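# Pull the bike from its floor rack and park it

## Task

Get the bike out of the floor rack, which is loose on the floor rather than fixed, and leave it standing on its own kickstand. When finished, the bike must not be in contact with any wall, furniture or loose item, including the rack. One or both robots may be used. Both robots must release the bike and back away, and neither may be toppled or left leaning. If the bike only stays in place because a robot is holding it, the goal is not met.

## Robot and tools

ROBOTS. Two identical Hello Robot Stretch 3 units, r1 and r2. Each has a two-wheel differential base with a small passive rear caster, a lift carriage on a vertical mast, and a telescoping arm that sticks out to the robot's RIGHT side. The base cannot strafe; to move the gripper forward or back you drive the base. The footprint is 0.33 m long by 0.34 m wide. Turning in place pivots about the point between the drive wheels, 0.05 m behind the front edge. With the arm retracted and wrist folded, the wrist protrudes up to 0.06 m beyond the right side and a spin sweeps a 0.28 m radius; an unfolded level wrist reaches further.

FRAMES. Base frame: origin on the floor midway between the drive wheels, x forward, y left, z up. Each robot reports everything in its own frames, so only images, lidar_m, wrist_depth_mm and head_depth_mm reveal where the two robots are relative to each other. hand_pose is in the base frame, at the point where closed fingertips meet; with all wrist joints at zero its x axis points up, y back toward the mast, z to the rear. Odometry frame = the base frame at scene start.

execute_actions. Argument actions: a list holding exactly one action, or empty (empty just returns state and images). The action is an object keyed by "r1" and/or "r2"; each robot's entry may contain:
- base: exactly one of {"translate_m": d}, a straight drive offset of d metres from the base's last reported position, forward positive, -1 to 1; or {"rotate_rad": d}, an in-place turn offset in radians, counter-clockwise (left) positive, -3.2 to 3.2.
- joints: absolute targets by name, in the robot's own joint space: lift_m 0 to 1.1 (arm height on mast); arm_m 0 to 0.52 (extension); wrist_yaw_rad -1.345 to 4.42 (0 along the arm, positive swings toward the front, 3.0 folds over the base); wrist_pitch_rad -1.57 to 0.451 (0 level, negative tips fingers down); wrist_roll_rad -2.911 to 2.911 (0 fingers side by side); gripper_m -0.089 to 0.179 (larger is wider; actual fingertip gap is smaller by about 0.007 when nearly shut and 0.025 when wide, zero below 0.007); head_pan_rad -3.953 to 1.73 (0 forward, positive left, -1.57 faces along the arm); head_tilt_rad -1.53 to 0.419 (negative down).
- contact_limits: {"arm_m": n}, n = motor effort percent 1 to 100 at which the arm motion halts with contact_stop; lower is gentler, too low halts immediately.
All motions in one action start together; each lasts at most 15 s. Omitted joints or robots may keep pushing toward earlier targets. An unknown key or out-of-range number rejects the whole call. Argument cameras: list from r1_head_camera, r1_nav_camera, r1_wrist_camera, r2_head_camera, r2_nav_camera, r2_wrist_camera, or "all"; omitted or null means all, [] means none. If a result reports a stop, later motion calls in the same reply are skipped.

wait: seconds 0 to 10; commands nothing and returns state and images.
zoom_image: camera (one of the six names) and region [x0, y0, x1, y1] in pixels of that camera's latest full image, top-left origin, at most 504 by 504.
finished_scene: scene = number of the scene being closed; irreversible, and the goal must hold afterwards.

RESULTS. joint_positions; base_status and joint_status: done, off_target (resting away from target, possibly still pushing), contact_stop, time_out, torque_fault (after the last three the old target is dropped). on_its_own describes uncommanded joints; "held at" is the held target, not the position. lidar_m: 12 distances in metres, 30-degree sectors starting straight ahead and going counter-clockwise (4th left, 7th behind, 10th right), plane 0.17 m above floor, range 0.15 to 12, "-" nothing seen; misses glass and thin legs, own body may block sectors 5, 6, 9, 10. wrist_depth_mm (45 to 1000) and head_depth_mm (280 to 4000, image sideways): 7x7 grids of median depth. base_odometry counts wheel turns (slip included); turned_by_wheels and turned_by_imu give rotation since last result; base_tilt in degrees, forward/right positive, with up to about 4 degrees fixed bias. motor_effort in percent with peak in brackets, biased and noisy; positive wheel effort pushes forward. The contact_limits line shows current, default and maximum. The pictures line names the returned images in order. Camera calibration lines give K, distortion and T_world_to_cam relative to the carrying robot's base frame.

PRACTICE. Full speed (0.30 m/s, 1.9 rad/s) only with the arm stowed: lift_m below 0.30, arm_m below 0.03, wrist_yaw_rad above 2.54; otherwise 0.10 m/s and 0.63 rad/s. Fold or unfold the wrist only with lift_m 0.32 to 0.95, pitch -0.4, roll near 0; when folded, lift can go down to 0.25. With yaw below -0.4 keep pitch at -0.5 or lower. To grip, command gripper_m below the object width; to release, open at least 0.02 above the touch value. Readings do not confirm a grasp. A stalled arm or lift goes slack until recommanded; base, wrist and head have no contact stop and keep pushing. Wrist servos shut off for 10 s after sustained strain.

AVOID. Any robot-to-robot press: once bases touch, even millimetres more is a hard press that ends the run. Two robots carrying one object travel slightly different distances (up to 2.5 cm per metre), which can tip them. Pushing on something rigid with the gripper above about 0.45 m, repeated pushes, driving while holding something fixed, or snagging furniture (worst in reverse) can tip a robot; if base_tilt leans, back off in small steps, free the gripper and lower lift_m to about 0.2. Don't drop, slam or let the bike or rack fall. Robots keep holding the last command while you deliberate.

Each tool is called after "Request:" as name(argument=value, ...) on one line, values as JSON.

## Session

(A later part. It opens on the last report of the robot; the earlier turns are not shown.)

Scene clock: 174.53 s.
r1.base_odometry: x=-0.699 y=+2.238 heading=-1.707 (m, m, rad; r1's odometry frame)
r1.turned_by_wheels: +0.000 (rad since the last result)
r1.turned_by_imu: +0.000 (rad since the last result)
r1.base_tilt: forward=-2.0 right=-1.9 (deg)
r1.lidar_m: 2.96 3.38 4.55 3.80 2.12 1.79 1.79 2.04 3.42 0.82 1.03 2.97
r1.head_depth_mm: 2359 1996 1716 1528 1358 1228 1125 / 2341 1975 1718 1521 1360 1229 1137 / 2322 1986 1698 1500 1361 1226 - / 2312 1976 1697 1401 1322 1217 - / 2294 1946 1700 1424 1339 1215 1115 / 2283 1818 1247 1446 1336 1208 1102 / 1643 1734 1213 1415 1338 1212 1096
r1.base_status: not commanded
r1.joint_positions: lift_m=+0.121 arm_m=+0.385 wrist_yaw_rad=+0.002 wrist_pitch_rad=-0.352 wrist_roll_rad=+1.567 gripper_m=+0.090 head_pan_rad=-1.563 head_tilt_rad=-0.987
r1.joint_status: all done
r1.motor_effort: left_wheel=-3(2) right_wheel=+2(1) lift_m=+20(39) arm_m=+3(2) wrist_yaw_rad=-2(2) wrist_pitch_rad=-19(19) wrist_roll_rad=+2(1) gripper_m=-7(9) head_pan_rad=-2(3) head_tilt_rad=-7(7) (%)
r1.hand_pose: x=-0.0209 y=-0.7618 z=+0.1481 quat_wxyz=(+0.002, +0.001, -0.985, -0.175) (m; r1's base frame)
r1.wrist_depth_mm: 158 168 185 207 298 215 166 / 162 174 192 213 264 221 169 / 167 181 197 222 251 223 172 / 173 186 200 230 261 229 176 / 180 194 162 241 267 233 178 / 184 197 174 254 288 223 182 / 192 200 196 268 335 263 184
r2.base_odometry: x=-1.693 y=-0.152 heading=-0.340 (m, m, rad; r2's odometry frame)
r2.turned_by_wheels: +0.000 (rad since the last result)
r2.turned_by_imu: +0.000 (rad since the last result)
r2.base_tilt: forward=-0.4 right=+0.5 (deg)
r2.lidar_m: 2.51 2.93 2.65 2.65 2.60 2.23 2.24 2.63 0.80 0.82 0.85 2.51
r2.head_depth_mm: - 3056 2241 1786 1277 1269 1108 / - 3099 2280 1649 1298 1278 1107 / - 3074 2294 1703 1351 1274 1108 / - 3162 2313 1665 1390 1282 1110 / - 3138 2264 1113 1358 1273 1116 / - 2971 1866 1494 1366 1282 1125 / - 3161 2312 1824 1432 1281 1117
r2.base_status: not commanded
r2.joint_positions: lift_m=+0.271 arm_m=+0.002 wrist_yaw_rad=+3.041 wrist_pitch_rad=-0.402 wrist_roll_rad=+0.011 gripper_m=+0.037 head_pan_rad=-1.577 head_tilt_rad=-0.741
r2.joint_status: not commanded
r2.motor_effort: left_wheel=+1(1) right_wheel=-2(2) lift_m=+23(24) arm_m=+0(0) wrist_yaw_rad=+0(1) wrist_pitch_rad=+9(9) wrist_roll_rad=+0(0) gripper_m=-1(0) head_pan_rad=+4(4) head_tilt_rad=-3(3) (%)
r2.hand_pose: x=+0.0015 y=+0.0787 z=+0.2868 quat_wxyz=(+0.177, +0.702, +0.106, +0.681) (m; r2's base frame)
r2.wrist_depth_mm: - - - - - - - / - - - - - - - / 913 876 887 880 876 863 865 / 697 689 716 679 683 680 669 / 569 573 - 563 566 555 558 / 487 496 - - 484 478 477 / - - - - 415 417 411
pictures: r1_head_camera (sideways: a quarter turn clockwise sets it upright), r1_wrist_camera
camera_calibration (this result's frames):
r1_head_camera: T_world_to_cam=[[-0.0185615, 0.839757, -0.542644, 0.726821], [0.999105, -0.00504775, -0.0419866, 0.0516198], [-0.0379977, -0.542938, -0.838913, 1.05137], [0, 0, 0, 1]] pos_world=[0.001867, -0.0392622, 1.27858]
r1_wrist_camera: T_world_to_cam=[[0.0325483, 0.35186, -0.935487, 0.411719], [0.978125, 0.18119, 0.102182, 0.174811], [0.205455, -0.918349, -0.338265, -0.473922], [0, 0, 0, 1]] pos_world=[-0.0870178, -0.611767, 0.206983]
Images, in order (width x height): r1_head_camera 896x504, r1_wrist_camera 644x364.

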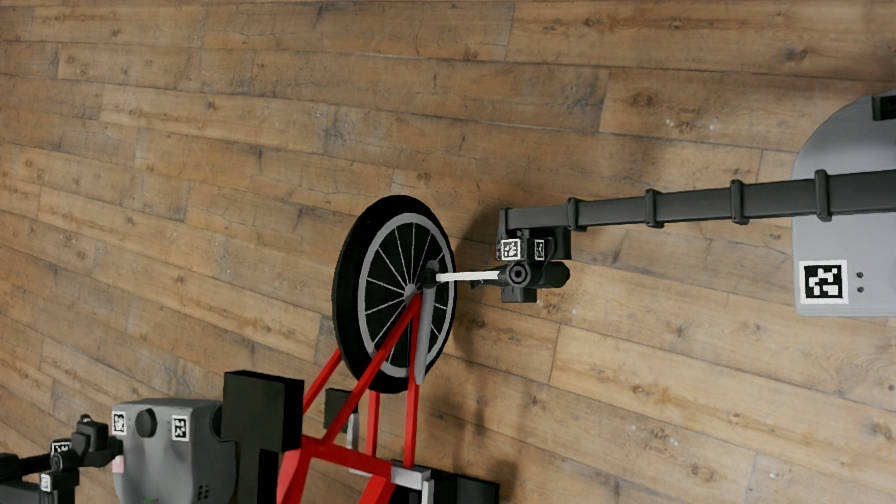

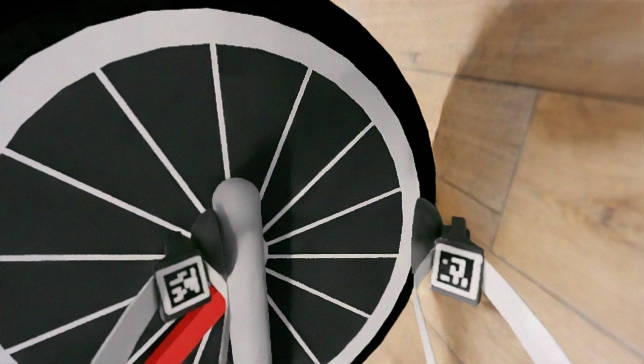

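Request:
execute_actions(actions=[{"r1":{"joints":{"lift_m":0.19,"wrist_pitch_rad":-0.42}}}], cameras=[])

Request:
execute_actions(actions=[{"r1":{"joints":{"arm_m":0.3}}}], cameras=[])

Request:
execute_actions(actions=[{"r1":{"base":{"translate_m":0.17}}}], cameras=["r1_head_camera","r1_wrist_camera"])

Scene clock: 184.57 s.
r1.base_odometry: x=-0.699 y=+2.238 heading=-1.707 (m, m, rad; r1's odometry frame)
r1.turned_by_wheels: +0.000 (rad since the last result)
r1.turned_by_imu: +0.001 (rad since the last result)
r1.base_tilt: forward=-2.0 right=-1.8 (deg)
r1.lidar_m: 2.96 3.38 4.56 3.79 2.11 1.80 1.80 2.04 3.43 0.82 1.03 2.97
r1.head_depth_mm: 2384 2007 1739 1517 1361 1235 1130 / 2360 1980 1714 1510 1351 1229 1136 / 2355 1972 1697 1523 1351 1237 - / 2319 1943 1699 1368 1331 1218 - / 2301 1920 1686 1428 1344 1221 1114 / 2290 1809 1251 1442 1323 1210 1112 / 1652 1731 1219 1421 1335 1200 1096
r1.base_status: not commanded
r1.joint_positions: lift_m=+0.190 arm_m=+0.385 wrist_yaw_rad=+0.002 wrist_pitch_rad=-0.431 wrist_roll_rad=+1.567 gripper_m=+0.090 head_pan_rad=-1.563 head_tilt_rad=-0.987
r1.joint_status: all done
r1.motor_effort: left_wheel=-2(2) right_wheel=+1(1) lift_m=+43(44) arm_m=+2(3) wrist_yaw_rad=-1(2) wrist_pitch_rad=+4(24) wrist_roll_rad=+2(1) gripper_m=+1(8) head_pan_rad=-3(2) head_tilt_rad=-7(7) (%)
r1.hand_pose: x=-0.0209 y=-0.7523 z=+0.1991 quat_wxyz=(+0.002, +0.001, -0.977, -0.214) (m; r1's base frame)
r1.wrist_depth_mm: - 173 190 216 325 262 208 / 166 177 198 224 263 266 210 / 168 182 205 234 273 271 216 / 173 189 212 234 288 281 219 / 179 194 221 240 291 283 223 / 185 201 234 228 315 275 228 / 190 206 228 263 384 319 233
r2.base_odometry: x=-1.693 y=-0.152 heading=-0.340 (m, m, rad; r2's odometry frame)
r2.turned_by_wheels: +0.000 (rad since the last result)
r2.turned_by_imu: +0.001 (rad since the last result)
r2.base_tilt: forward=-0.3 right=+0.5 (deg)
r2.lidar_m: 2.51 2.92 2.65 2.65 2.59 2.23 2.24 2.63 0.80 0.82 0.85 2.51
r2.head_depth_mm: - 3094 2270 1806 1258 1275 1110 / - 3082 2291 1643 1287 1266 1109 / - 3088 2273 1690 1347 1278 1111 / - 3115 2295 1671 1395 1278 1116 / - 3174 2291 1111 1395 1283 1114 / - 2983 1857 1464 1373 1282 1116 / - 3201 2319 1813 1448 1280 1122
r2.base_status: not commanded
r2.joint_positions: lift_m=+0.271 arm_m=+0.002 wrist_yaw_rad=+3.041 wrist_pitch_rad=-0.402 wrist_roll_rad=+0.011 gripper_m=+0.037 head_pan_rad=-1.577 head_tilt_rad=-0.741
r2.joint_status: not commanded
r2.motor_effort: left_wheel=+1(1) right_wheel=-2(2) lift_m=+23(24) arm_m=+0(0) wrist_yaw_rad=+1(0) wrist_pitch_rad=+9(9) wrist_roll_rad=+0(0) gripper_m=-1(2) head_pan_rad=+4(4) head_tilt_rad=-4(3) (%)
r2.hand_pose: x=+0.0015 y=+0.0787 z=+0.2868 quat_wxyz=(+0.177, +0.702, +0.106, +0.681) (m; r2's base frame)
r2.wrist_depth_mm: - - - - - - - / - - - - - - - / 877 898 873 878 858 857 866 / 694 694 705 682 682 689 677 / 572 572 - 568 575 560 556 / 478 506 - - 475 482 476 / - - - - 420 414 415
pictures: none
No camera images: the call's "cameras" was empty. Leave "cameras" out to get every camera's image.

Scene clock: 186.40 s.
r1.base_odometry: x=-0.699 y=+2.238 heading=-1.707 (m, m, rad; r1's odometry frame)
r1.turned_by_wheels: +0.000 (rad since the last result)
r1.turned_by_imu: +0.000 (rad since the last result)
r1.base_tilt: forward=-2.0 right=-1.8 (deg)
r1.lidar_m: 2.96 3.37 4.53 3.82 2.11 1.80 1.79 2.04 3.43 0.82 1.03 2.97
r1.head_depth_mm: 2381 1990 1736 1533 1369 1234 1123 / 2374 1979 1720 1518 1364 1232 1135 / 2303 1970 1724 1491 1366 1236 - / 2306 1962 1704 1427 1311 1217 - / 2281 1949 1698 1440 1340 1213 1118 / 2263 1802 1259 1444 1326 1209 1108 / 1643 1747 1224 1424 1339 1202 1100
r1.base_status: not commanded
r1.joint_positions: lift_m=+0.190 arm_m=+0.300 wrist_yaw_rad=+0.002 wrist_pitch_rad=-0.432 wrist_roll_rad=+1.567 gripper_m=+0.090 head_pan_rad=-1.563 head_tilt_rad=-0.987
r1.joint_status: all done
r1.motor_effort: left_wheel=-2(1) right_wheel=+1(1) lift_m=+43(43) arm_m=-2(2) wrist_yaw_rad=-3(2) wrist_pitch_rad=+4(4) wrist_roll_rad=+1(1) gripper_m=+0(1) head_pan_rad=-3(2) head_tilt_rad=-7(7) (%)
r1.hand_pose: x=-0.0209 y=-0.6678 z=+0.1990 quat_wxyz=(+0.002, +0.001, -0.977, -0.215) (m; r1's base frame)
r1.wrist_depth_mm: - - 276 468 352 259 208 / - 247 277 315 363 267 213 / 241 254 289 329 357 277 216 / 243 263 290 344 374 281 219 / 254 272 293 359 405 287 223 / - 280 328 376 444 275 228 / - 288 331 598 429 321 234
r2.base_odometry: x=-1.693 y=-0.152 heading=-0.340 (m, m, rad; r2's odometry frame)
r2.turned_by_wheels: +0.000 (rad since the last result)
r2.turned_by_imu: +0.000 (rad since the last result)
r2.base_tilt: forward=-0.3 right=+0.5 (deg)
r2.lidar_m: 2.50 2.93 2.65 2.65 2.60 2.23 2.24 2.63 0.80 0.82 0.84 2.51
r2.head_depth_mm: - 3080 2259 1799 1260 1265 1111 / - 3043 2249 1657 1289 1265 1112 / - 3083 2290 1690 1348 1262 1113 / - 3080 2300 1650 1391 1277 1113 / - 3153 2287 1113 1388 1280 1114 / - 3014 1851 1722 1359 1278 1121 / - 3116 2305 1831 1437 1281 1120
r2.base_status: not commanded
r2.joint_positions: lift_m=+0.271 arm_m=+0.002 wrist_yaw_rad=+3.041 wrist_pitch_rad=-0.402 wrist_roll_rad=+0.011 gripper_m=+0.037 head_pan_rad=-1.577 head_tilt_rad=-0.741
r2.joint_status: not commanded
r2.motor_effort: left_wheel=+1(1) right_wheel=-2(2) lift_m=+23(24) arm_m=+0(0) wrist_yaw_rad=+1(0) wrist_pitch_rad=+9(9) wrist_roll_rad=+0(1) gripper_m=+0(0) head_pan_rad=+3(4) head_tilt_rad=-4(2) (%)
r2.hand_pose: x=+0.0015 y=+0.0787 z=+0.2868 quat_wxyz=(+0.177, +0.702, +0.106, +0.681) (m; r2's base frame)
r2.wrist_depth_mm: - - - - - - - / - - - - - - - / 880 886 881 880 869 861 850 / 701 687 702 677 683 677 688 / 573 576 - 566 573 563 549 / 484 500 - - 477 480 474 / - - - - 415 418 414
pictures: none
No camera images: the call's "cameras" was empty. Leave "cameras" out to get every camera's image.

Scene clock: 189.37 s.
r1.base_odometry: x=-0.722 y=+2.069 heading=-1.708 (m, m, rad; r1's odometry frame)
r1.turned_by_wheels: +0.000 (rad since the last result)
r1.turned_by_imu: -0.001 (rad since the last result)
r1.base_tilt: forward=-2.0 right=-1.8 (deg)
r1.lidar_m: 2.80 3.16 4.49 4.17 2.31 1.96 1.96 2.23 0.85 0.83 0.95 2.80
r1.head_depth_mm: 2357 1984 1740 1526 1364 1238 1127 / 2336 1979 1713 1489 1360 1224 1134 / 2344 1970 1706 1434 1372 1229 - / 2334 1956 1256 1429 1305 1223 - / 2322 1908 1158 1464 1346 1216 1115 / 1642 1752 1275 1420 1335 1209 1106 / 2148 1849 1308 1399 1331 1211 1106
r1.base_status: done
r1.joint_positions: lift_m=+0.190 arm_m=+0.300 wrist_yaw_rad=+0.002 wrist_pitch_rad=-0.432 wrist_roll_rad=+1.567 gripper_m=+0.090 head_pan_rad=-1.563 head_tilt_rad=-0.987
r1.joint_status: not commanded
r1.motor_effort: left_wheel=-2(3) right_wheel=+1(5) lift_m=+43(43) arm_m=-2(3) wrist_yaw_rad=-2(2) wrist_pitch_rad=+5(4) wrist_roll_rad=+2(1) gripper_m=+1(1) head_pan_rad=-2(3) head_tilt_rad=-7(7) (%)
r1.hand_pose: x=-0.0209 y=-0.6678 z=+0.1990 quat_wxyz=(+0.002, +0.001, -0.977, -0.215) (m; r1's base frame)
r1.wrist_depth_mm: 227 248 262 313 342 262 207 / 233 257 258 328 356 268 213 / 251 257 288 338 372 276 214 / - 278 299 358 390 282 220 / - - 314 659 453 285 225 / - - 329 706 446 276 228 / 285 311 353 473 426 320 233
r2.base_odometry: x=-1.693 y=-0.152 heading=-0.340 (m, m, rad; r2's odometry frame)
r2.turned_by_wheels: +0.000 (rad since the last result)
r2.turned_by_imu: +0.001 (rad since the last result)
r2.base_tilt: forward=-0.4 right=+0.4 (deg)
r2.lidar_m: 2.51 2.92 2.64 2.65 2.60 2.23 2.24 2.64 0.80 0.82 0.85 2.51
r2.head_depth_mm: - 3040 2273 1790 1262 1265 1104 / - 3073 2290 1643 1289 1271 1104 / - 3040 2276 1703 1347 1274 1112 / - 3124 2298 1658 1393 1273 1116 / - 3031 1913 1113 1397 1271 1106 / - 3115 2305 1826 1378 1278 1114 / - 3168 2325 1828 1438 1301 1121
r2.base_status: not commanded
r2.joint_positions: lift_m=+0.271 arm_m=+0.002 wrist_yaw_rad=+3.041 wrist_pitch_rad=-0.402 wrist_roll_rad=+0.011 gripper_m=+0.037 head_pan_rad=-1.577 head_tilt_rad=-0.741
r2.joint_status: not commanded
r2.motor_effort: left_wheel=+1(1) right_wheel=-2(2) lift_m=+23(24) arm_m=+0(0) wrist_yaw_rad=+0(0) wrist_pitch_rad=+9(9) wrist_roll_rad=+0(0) gripper_m=-1(1) head_pan_rad=+4(4) head_tilt_rad=-3(4) (%)
r2.hand_pose: x=+0.0015 y=+0.0787 z=+0.2868 quat_wxyz=(+0.177, +0.702, +0.106, +0.681) (m; r2's base frame)
r2.wrist_depth_mm: - - - - - - - / - - - - - - - / 894 905 870 860 859 873 870 / 678 692 711 690 679 690 684 / 569 568 - 561 573 567 554 / 488 501 - - 476 475 475 / - - - - 420 419 415
pictures: r1_head_camera (sideways: a quarter turn clockwise sets it upright), r1_wrist_camera
camera_calibration (this result's frames):
r1_head_camera: T_world_to_cam=[[-0.0185615, 0.839759, -0.542642, 0.726819], [0.999105, -0.00504766, -0.0419866, 0.0516199], [-0.0379977, -0.542936, -0.838914, 1.05138], [0, 0, 0, 1]] pos_world=[0.001867, -0.0392621, 1.27858]
r1_wrist_camera: T_world_to_cam=[[0.0323989, 0.425884, -0.904198, 0.46941], [0.97815, 0.172369, 0.116236, 0.143918], [0.205359, -0.888207, -0.410994, -0.33576], [0, 0, 0, 1]] pos_world=[-0.0870303, -0.522945, 0.269715]
Images, in order (width x height): r1_head_camera 896x504, r1_wrist_camera 644x364.

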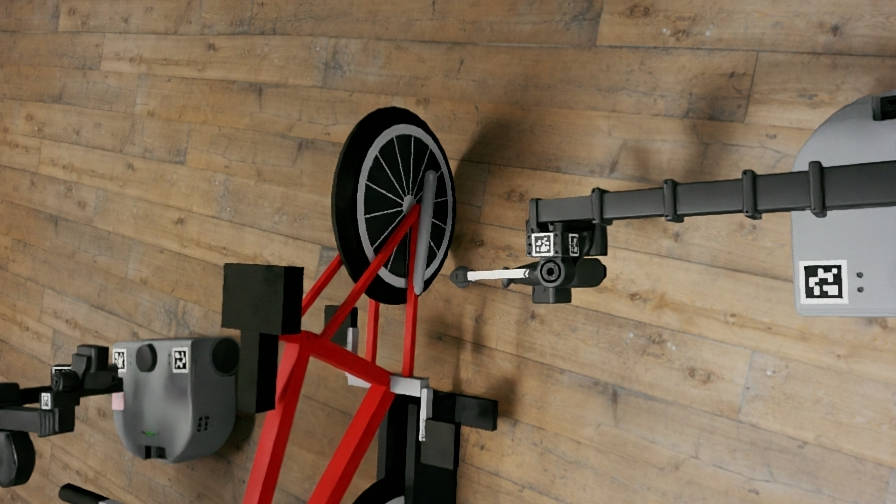

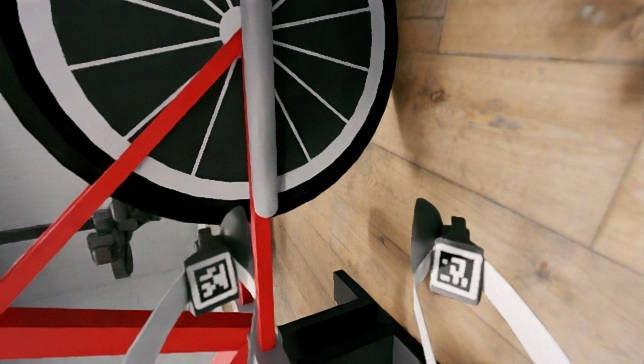

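Request:
execute_actions(actions=[{"r1":{"base":{"translate_m":-0.175}}}], cameras=[])

Request:
execute_actions(actions=[{"r1":{"joints":{"arm_m":0.39}}}], cameras=[])

Request:
execute_actions(actions=[{"r1":{"joints":{"lift_m":0.07}}}], cameras=["r1_head_camera","r1_wrist_camera"])

Scene clock: 207.60 s.
r1.base_odometry: x=-0.698 y=+2.243 heading=-1.708 (m, m, rad; r1's odometry frame)
r1.turned_by_wheels: +0.000 (rad since the last result)
r1.turned_by_imu: +0.002 (rad since the last result)
r1.base_tilt: forward=-1.9 right=-1.9 (deg)
r1.lidar_m: 2.97 3.39 4.54 3.81 2.11 1.79 1.79 2.04 3.40 0.82 1.03 2.98
r1.head_depth_mm: 2343 1990 1732 1518 1368 1235 1126 / 2318 1975 1723 1515 1368 1231 1136 / 2318 1975 1706 1493 1366 1225 - / 2337 1978 1704 1449 1318 1216 - / 2308 1959 1689 1429 1347 1220 1116 / 2284 1843 1252 1448 1331 1206 1102 / 1672 1714 1216 1427 1334 1210 1103
r1.base_status: done
r1.joint_positions: lift_m=+0.190 arm_m=+0.300 wrist_yaw_rad=+0.002 wrist_pitch_rad=-0.432 wrist_roll_rad=+1.567 gripper_m=+0.090 head_pan_rad=-1.563 head_tilt_rad=-0.987
r1.joint_status: not commanded
r1.motor_effort: left_wheel=-2(8) right_wheel=+2(2) lift_m=+43(43) arm_m=-2(2) wrist_yaw_rad=-2(1) wrist_pitch_rad=+5(4) wrist_roll_rad=+1(1) gripper_m=+1(2) head_pan_rad=-3(2) head_tilt_rad=-7(6) (%)
r1.hand_pose: x=-0.0209 y=-0.6678 z=+0.1990 quat_wxyz=(+0.002, +0.001, -0.977, -0.215) (m; r1's base frame)
r1.wrist_depth_mm: - - 279 478 352 263 208 / - 248 275 312 362 267 212 / 242 252 287 325 361 275 216 / 244 265 292 341 377 281 219 / 253 270 295 355 400 286 225 / 279 279 327 371 445 275 228 / - 287 328 604 439 321 232
r2.base_odometry: x=-1.693 y=-0.152 heading=-0.340 (m, m, rad; r2's odometry frame)
r2.turned_by_wheels: +0.000 (rad since the last result)
r2.turned_by_imu: +0.001 (rad since the last result)
r2.base_tilt: forward=-0.3 right=+0.4 (deg)
r2.lidar_m: 2.51 2.93 2.65 2.66 2.60 2.23 2.24 2.63 0.80 0.82 0.84 2.51
r2.head_depth_mm: - 3077 2254 1795 1270 1261 1102 / - 3081 2264 1643 1289 1265 1112 / - 3082 2280 1712 1342 1276 1108 / - 3108 2271 1661 1387 1282 1118 / - 3115 2292 1110 1405 1281 1118 / - 2981 1867 1540 1361 1281 1114 / - 3168 2317 1819 1427 1281 1118
r2.base_status: not commanded
r2.joint_positions: lift_m=+0.271 arm_m=+0.002 wrist_yaw_rad=+3.041 wrist_pitch_rad=-0.402 wrist_roll_rad=+0.011 gripper_m=+0.037 head_pan_rad=-1.577 head_tilt_rad=-0.741
r2.joint_status: not commanded
r2.motor_effort: left_wheel=+1(1) right_wheel=-2(2) lift_m=+23(24) arm_m=+0(0) wrist_yaw_rad=+1(0) wrist_pitch_rad=+9(9) wrist_roll_rad=+0(0) gripper_m=+0(1) head_pan_rad=+4(4) head_tilt_rad=-4(3) (%)
r2.hand_pose: x=+0.0015 y=+0.0787 z=+0.2868 quat_wxyz=(+0.177, +0.702, +0.106, +0.681) (m; r2's base frame)
r2.wrist_depth_mm: - - - - - - - / - - - - - - - / 899 892 870 880 854 864 877 / 694 697 701 686 685 672 683 / 573 566 - 564 574 564 560 / 484 497 - - 477 476 477 / - - - - 418 417 410
pictures: none
No camera images: the call's "cameras" was empty. Leave "cameras" out to get every camera's image.

Scene clock: 209.50 s.
r1.base_odometry: x=-0.698 y=+2.243 heading=-1.708 (m, m, rad; r1's odometry frame)
r1.turned_by_wheels: +0.000 (rad since the last result)
r1.turned_by_imu: +0.000 (rad since the last result)
r1.base_tilt: forward=-2.0 right=-1.8 (deg)
r1.lidar_m: 2.97 3.37 4.53 3.79 2.11 1.79 1.79 2.04 3.39 0.82 1.03 2.98
r1.head_depth_mm: 2369 2004 1741 1527 1370 1240 1122 / 2350 1992 1719 1517 1366 1226 1136 / 2351 1959 1707 1521 1357 1237 - / 2316 1950 1703 1372 1333 1225 - / 2303 1950 1680 1426 1345 1217 1119 / 2292 1831 1256 1452 1336 1207 1106 / 1677 1732 1213 1429 1330 1207 1100
r1.base_status: not commanded
r1.joint_positions: lift_m=+0.190 arm_m=+0.390 wrist_yaw_rad=+0.002 wrist_pitch_rad=-0.432 wrist_roll_rad=+1.567 gripper_m=+0.090 head_pan_rad=-1.563 head_tilt_rad=-0.987
r1.joint_status: all done
r1.motor_effort: left_wheel=-2(2) right_wheel=+1(1) lift_m=+43(43) arm_m=+3(5) wrist_yaw_rad=-2(2) wrist_pitch_rad=+5(4) wrist_roll_rad=+1(2) gripper_m=+1(1) head_pan_rad=-3(3) head_tilt_rad=-6(7) (%)
r1.hand_pose: x=-0.0209 y=-0.7571 z=+0.1989 quat_wxyz=(+0.002, +0.001, -0.977, -0.215) (m; r1's base frame)
r1.wrist_depth_mm: - 172 186 213 332 262 207 / 162 172 193 217 259 267 211 / 164 178 200 229 267 273 216 / 169 185 210 231 280 281 220 / 174 190 217 234 284 286 224 / 179 195 231 217 304 275 230 / 187 199 226 258 376 318 232
r2.base_odometry: x=-1.693 y=-0.152 heading=-0.340 (m, m, rad; r2's odometry frame)
r2.turned_by_wheels: +0.000 (rad since the last result)
r2.turned_by_imu: +0.000 (rad since the last result)
r2.base_tilt: forward=-0.4 right=+0.4 (deg)
r2.lidar_m: 2.51 2.93 2.65 2.66 2.59 2.23 2.24 2.62 0.80 0.82 0.84 2.51
r2.head_depth_mm: - 3065 2241 1813 1264 1269 1107 / - 3060 2272 1645 1296 1274 1108 / - 3105 2263 1702 1349 1265 1107 / - 3109 2310 1669 1398 1275 1118 / - 3118 2318 1116 1395 1269 1114 / - 3002 1894 1459 1371 1280 1115 / - 3209 2330 1822 1435 1292 1115
r2.base_status: not commanded
r2.joint_positions: lift_m=+0.271 arm_m=+0.002 wrist_yaw_rad=+3.041 wrist_pitch_rad=-0.402 wrist_roll_rad=+0.011 gripper_m=+0.037 head_pan_rad=-1.577 head_tilt_rad=-0.741
r2.joint_status: not commanded
r2.motor_effort: left_wheel=+1(1) right_wheel=-2(2) lift_m=+23(24) arm_m=+0(1) wrist_yaw_rad=+0(1) wrist_pitch_rad=+9(9) wrist_roll_rad=+0(0) gripper_m=+0(1) head_pan_rad=+4(4) head_tilt_rad=-3(3) (%)
r2.hand_pose: x=+0.0015 y=+0.0787 z=+0.2868 quat_wxyz=(+0.177, +0.702, +0.106, +0.681) (m; r2's base frame)
r2.wrist_depth_mm: - - - - - - - / - - - - - - - / 884 894 882 875 887 869 846 / 693 686 710 685 695 684 675 / 568 575 - 566 582 563 554 / 485 501 - - 482 481 476 / - - - - 419 414 414
pictures: none
No camera images: the call's "cameras" was empty. Leave "cameras" out to get every camera's image.

Scene clock: 211.13 s.
r1.base_odometry: x=-0.698 y=+2.243 heading=-1.708 (m, m, rad; r1's odometry frame)
r1.turned_by_wheels: +0.000 (rad since the last result)
r1.turned_by_imu: +0.000 (rad since the last result)
r1.base_tilt: forward=-2.0 right=-1.9 (deg)
r1.lidar_m: 2.97 3.39 4.55 3.81 2.11 1.79 1.79 2.03 3.39 0.82 1.03 2.97
r1.head_depth_mm: 2371 1999 1733 1528 1370 1232 1122 / 2336 1986 1728 1521 1365 1230 1134 / 2327 1960 1715 1501 1351 1231 - / 2328 1949 1709 1412 1317 1217 - / 2281 1955 1700 1429 1337 1206 1112 / 2280 1831 1341 1444 1339 1218 1107 / 1669 1736 1258 1425 1331 1211 1102
r1.base_status: not commanded
r1.joint_positions: lift_m=+0.114 arm_m=+0.390 wrist_yaw_rad=+0.002 wrist_pitch_rad=-0.346 wrist_roll_rad=+1.567 gripper_m=+0.090 head_pan_rad=-1.563 head_tilt_rad=-0.988
r1.joint_status: lift_m contact_stop (moved -0.075 of -0.120)
r1.on_its_own: lift_m is slack since a contact_stop, until your next command for it (your +0.070 is given up); wrist_pitch_rad is at rest, and its effort (-29) is outside its rest range (-20 to +32)
r1.motor_effort: left_wheel=-2(2) right_wheel=+1(2) lift_m=+35(40) arm_m=+2(3) wrist_yaw_rad=-2(2) wrist_pitch_rad=-29(33) wrist_roll_rad=+2(2) gripper_m=-10(13) head_pan_rad=-2(3) head_tilt_rad=-7(6) (%)
r1.hand_pose: x=-0.0209 y=-0.7674 z=+0.1432 quat_wxyz=(+0.002, +0.001, -0.985, -0.172) (m; r1's base frame)
r1.wrist_depth_mm: 154 165 180 202 292 209 163 / 159 169 186 206 262 215 165 / 164 176 193 215 244 220 168 / 170 182 198 224 253 223 171 / 176 187 155 235 259 229 175 / 182 191 167 249 277 217 177 / 188 205 186 262 318 257 181
r2.base_odometry: x=-1.693 y=-0.152 heading=-0.340 (m, m, rad; r2's odometry frame)
r2.turned_by_wheels: +0.000 (rad since the last result)
r2.turned_by_imu: +0.000 (rad since the last result)
r2.base_tilt: forward=-0.3 right=+0.5 (deg)
r2.lidar_m: 2.51 2.93 2.65 2.66 2.59 2.23 2.24 2.63 0.80 0.82 0.85 2.51
r2.head_depth_mm: - 3029 2275 1799 1266 1275 1109 / - 3118 2249 1158 1288 1272 1108 / - 3130 2293 1714 1341 1277 1108 / - 3141 2296 1677 1390 1280 1114 / - 3108 2299 1114 1356 1277 1115 / - 3014 1890 1488 1367 1288 1107 / - 3167 2304 1839 1435 1273 1125
r2.base_status: not commanded
r2.joint_positions: lift_m=+0.271 arm_m=+0.002 wrist_yaw_rad=+3.041 wrist_pitch_rad=-0.402 wrist_roll_rad=+0.011 gripper_m=+0.037 head_pan_rad=-1.577 head_tilt_rad=-0.741
r2.joint_status: not commanded
r2.motor_effort: left_wheel=+1(1) right_wheel=-2(2) lift_m=+24(24) arm_m=-1(1) wrist_yaw_rad=+0(0) wrist_pitch_rad=+9(9) wrist_roll_rad=+0(0) gripper_m=+0(0) head_pan_rad=+3(4) head_tilt_rad=-3(3) (%)
r2.hand_pose: x=+0.0015 y=+0.0787 z=+0.2868 quat_wxyz=(+0.177, +0.702, +0.106, +0.681) (m; r2's base frame)
r2.wrist_depth_mm: - - - - - - - / - - - - - - - / 908 884 879 869 867 860 860 / 694 699 708 678 682 683 676 / 571 566 - 573 568 566 564 / 482 495 - - 475 480 476 / - - - - 415 413 419
pictures: r1_head_camera (sideways: a quarter turn clockwise sets it upright), r1_wrist_camera
camera_calibration (this result's frames):
r1_head_camera: T_world_to_cam=[[-0.0185611, 0.840046, -0.542198, 0.72624], [0.999105, -0.00502852, -0.0419933, 0.0516285], [-0.0380027, -0.542492, -0.839201, 1.05175], [0, 0, 0, 1]] pos_world=[0.00186678, -0.0392498, 1.27856]
r1_wrist_camera: T_world_to_cam=[[0.0325662, 0.346424, -0.937513, 0.405194], [0.978126, 0.18177, 0.101143, 0.176933], [0.205451, -0.920299, -0.332926, -0.483037], [0, 0, 0, 1]] pos_world=[-0.0870179, -0.617068, 0.201164]
Images, in order (width x height): r1_head_camera 896x504, r1_wrist_camera 644x364.

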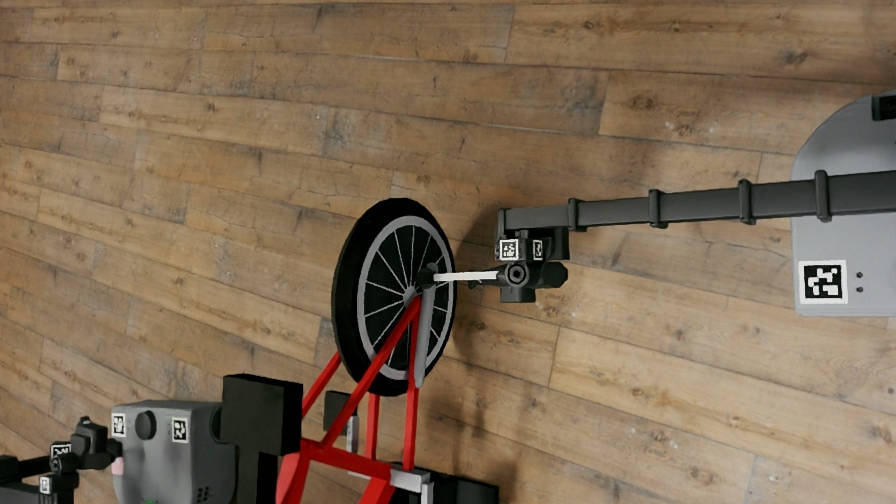

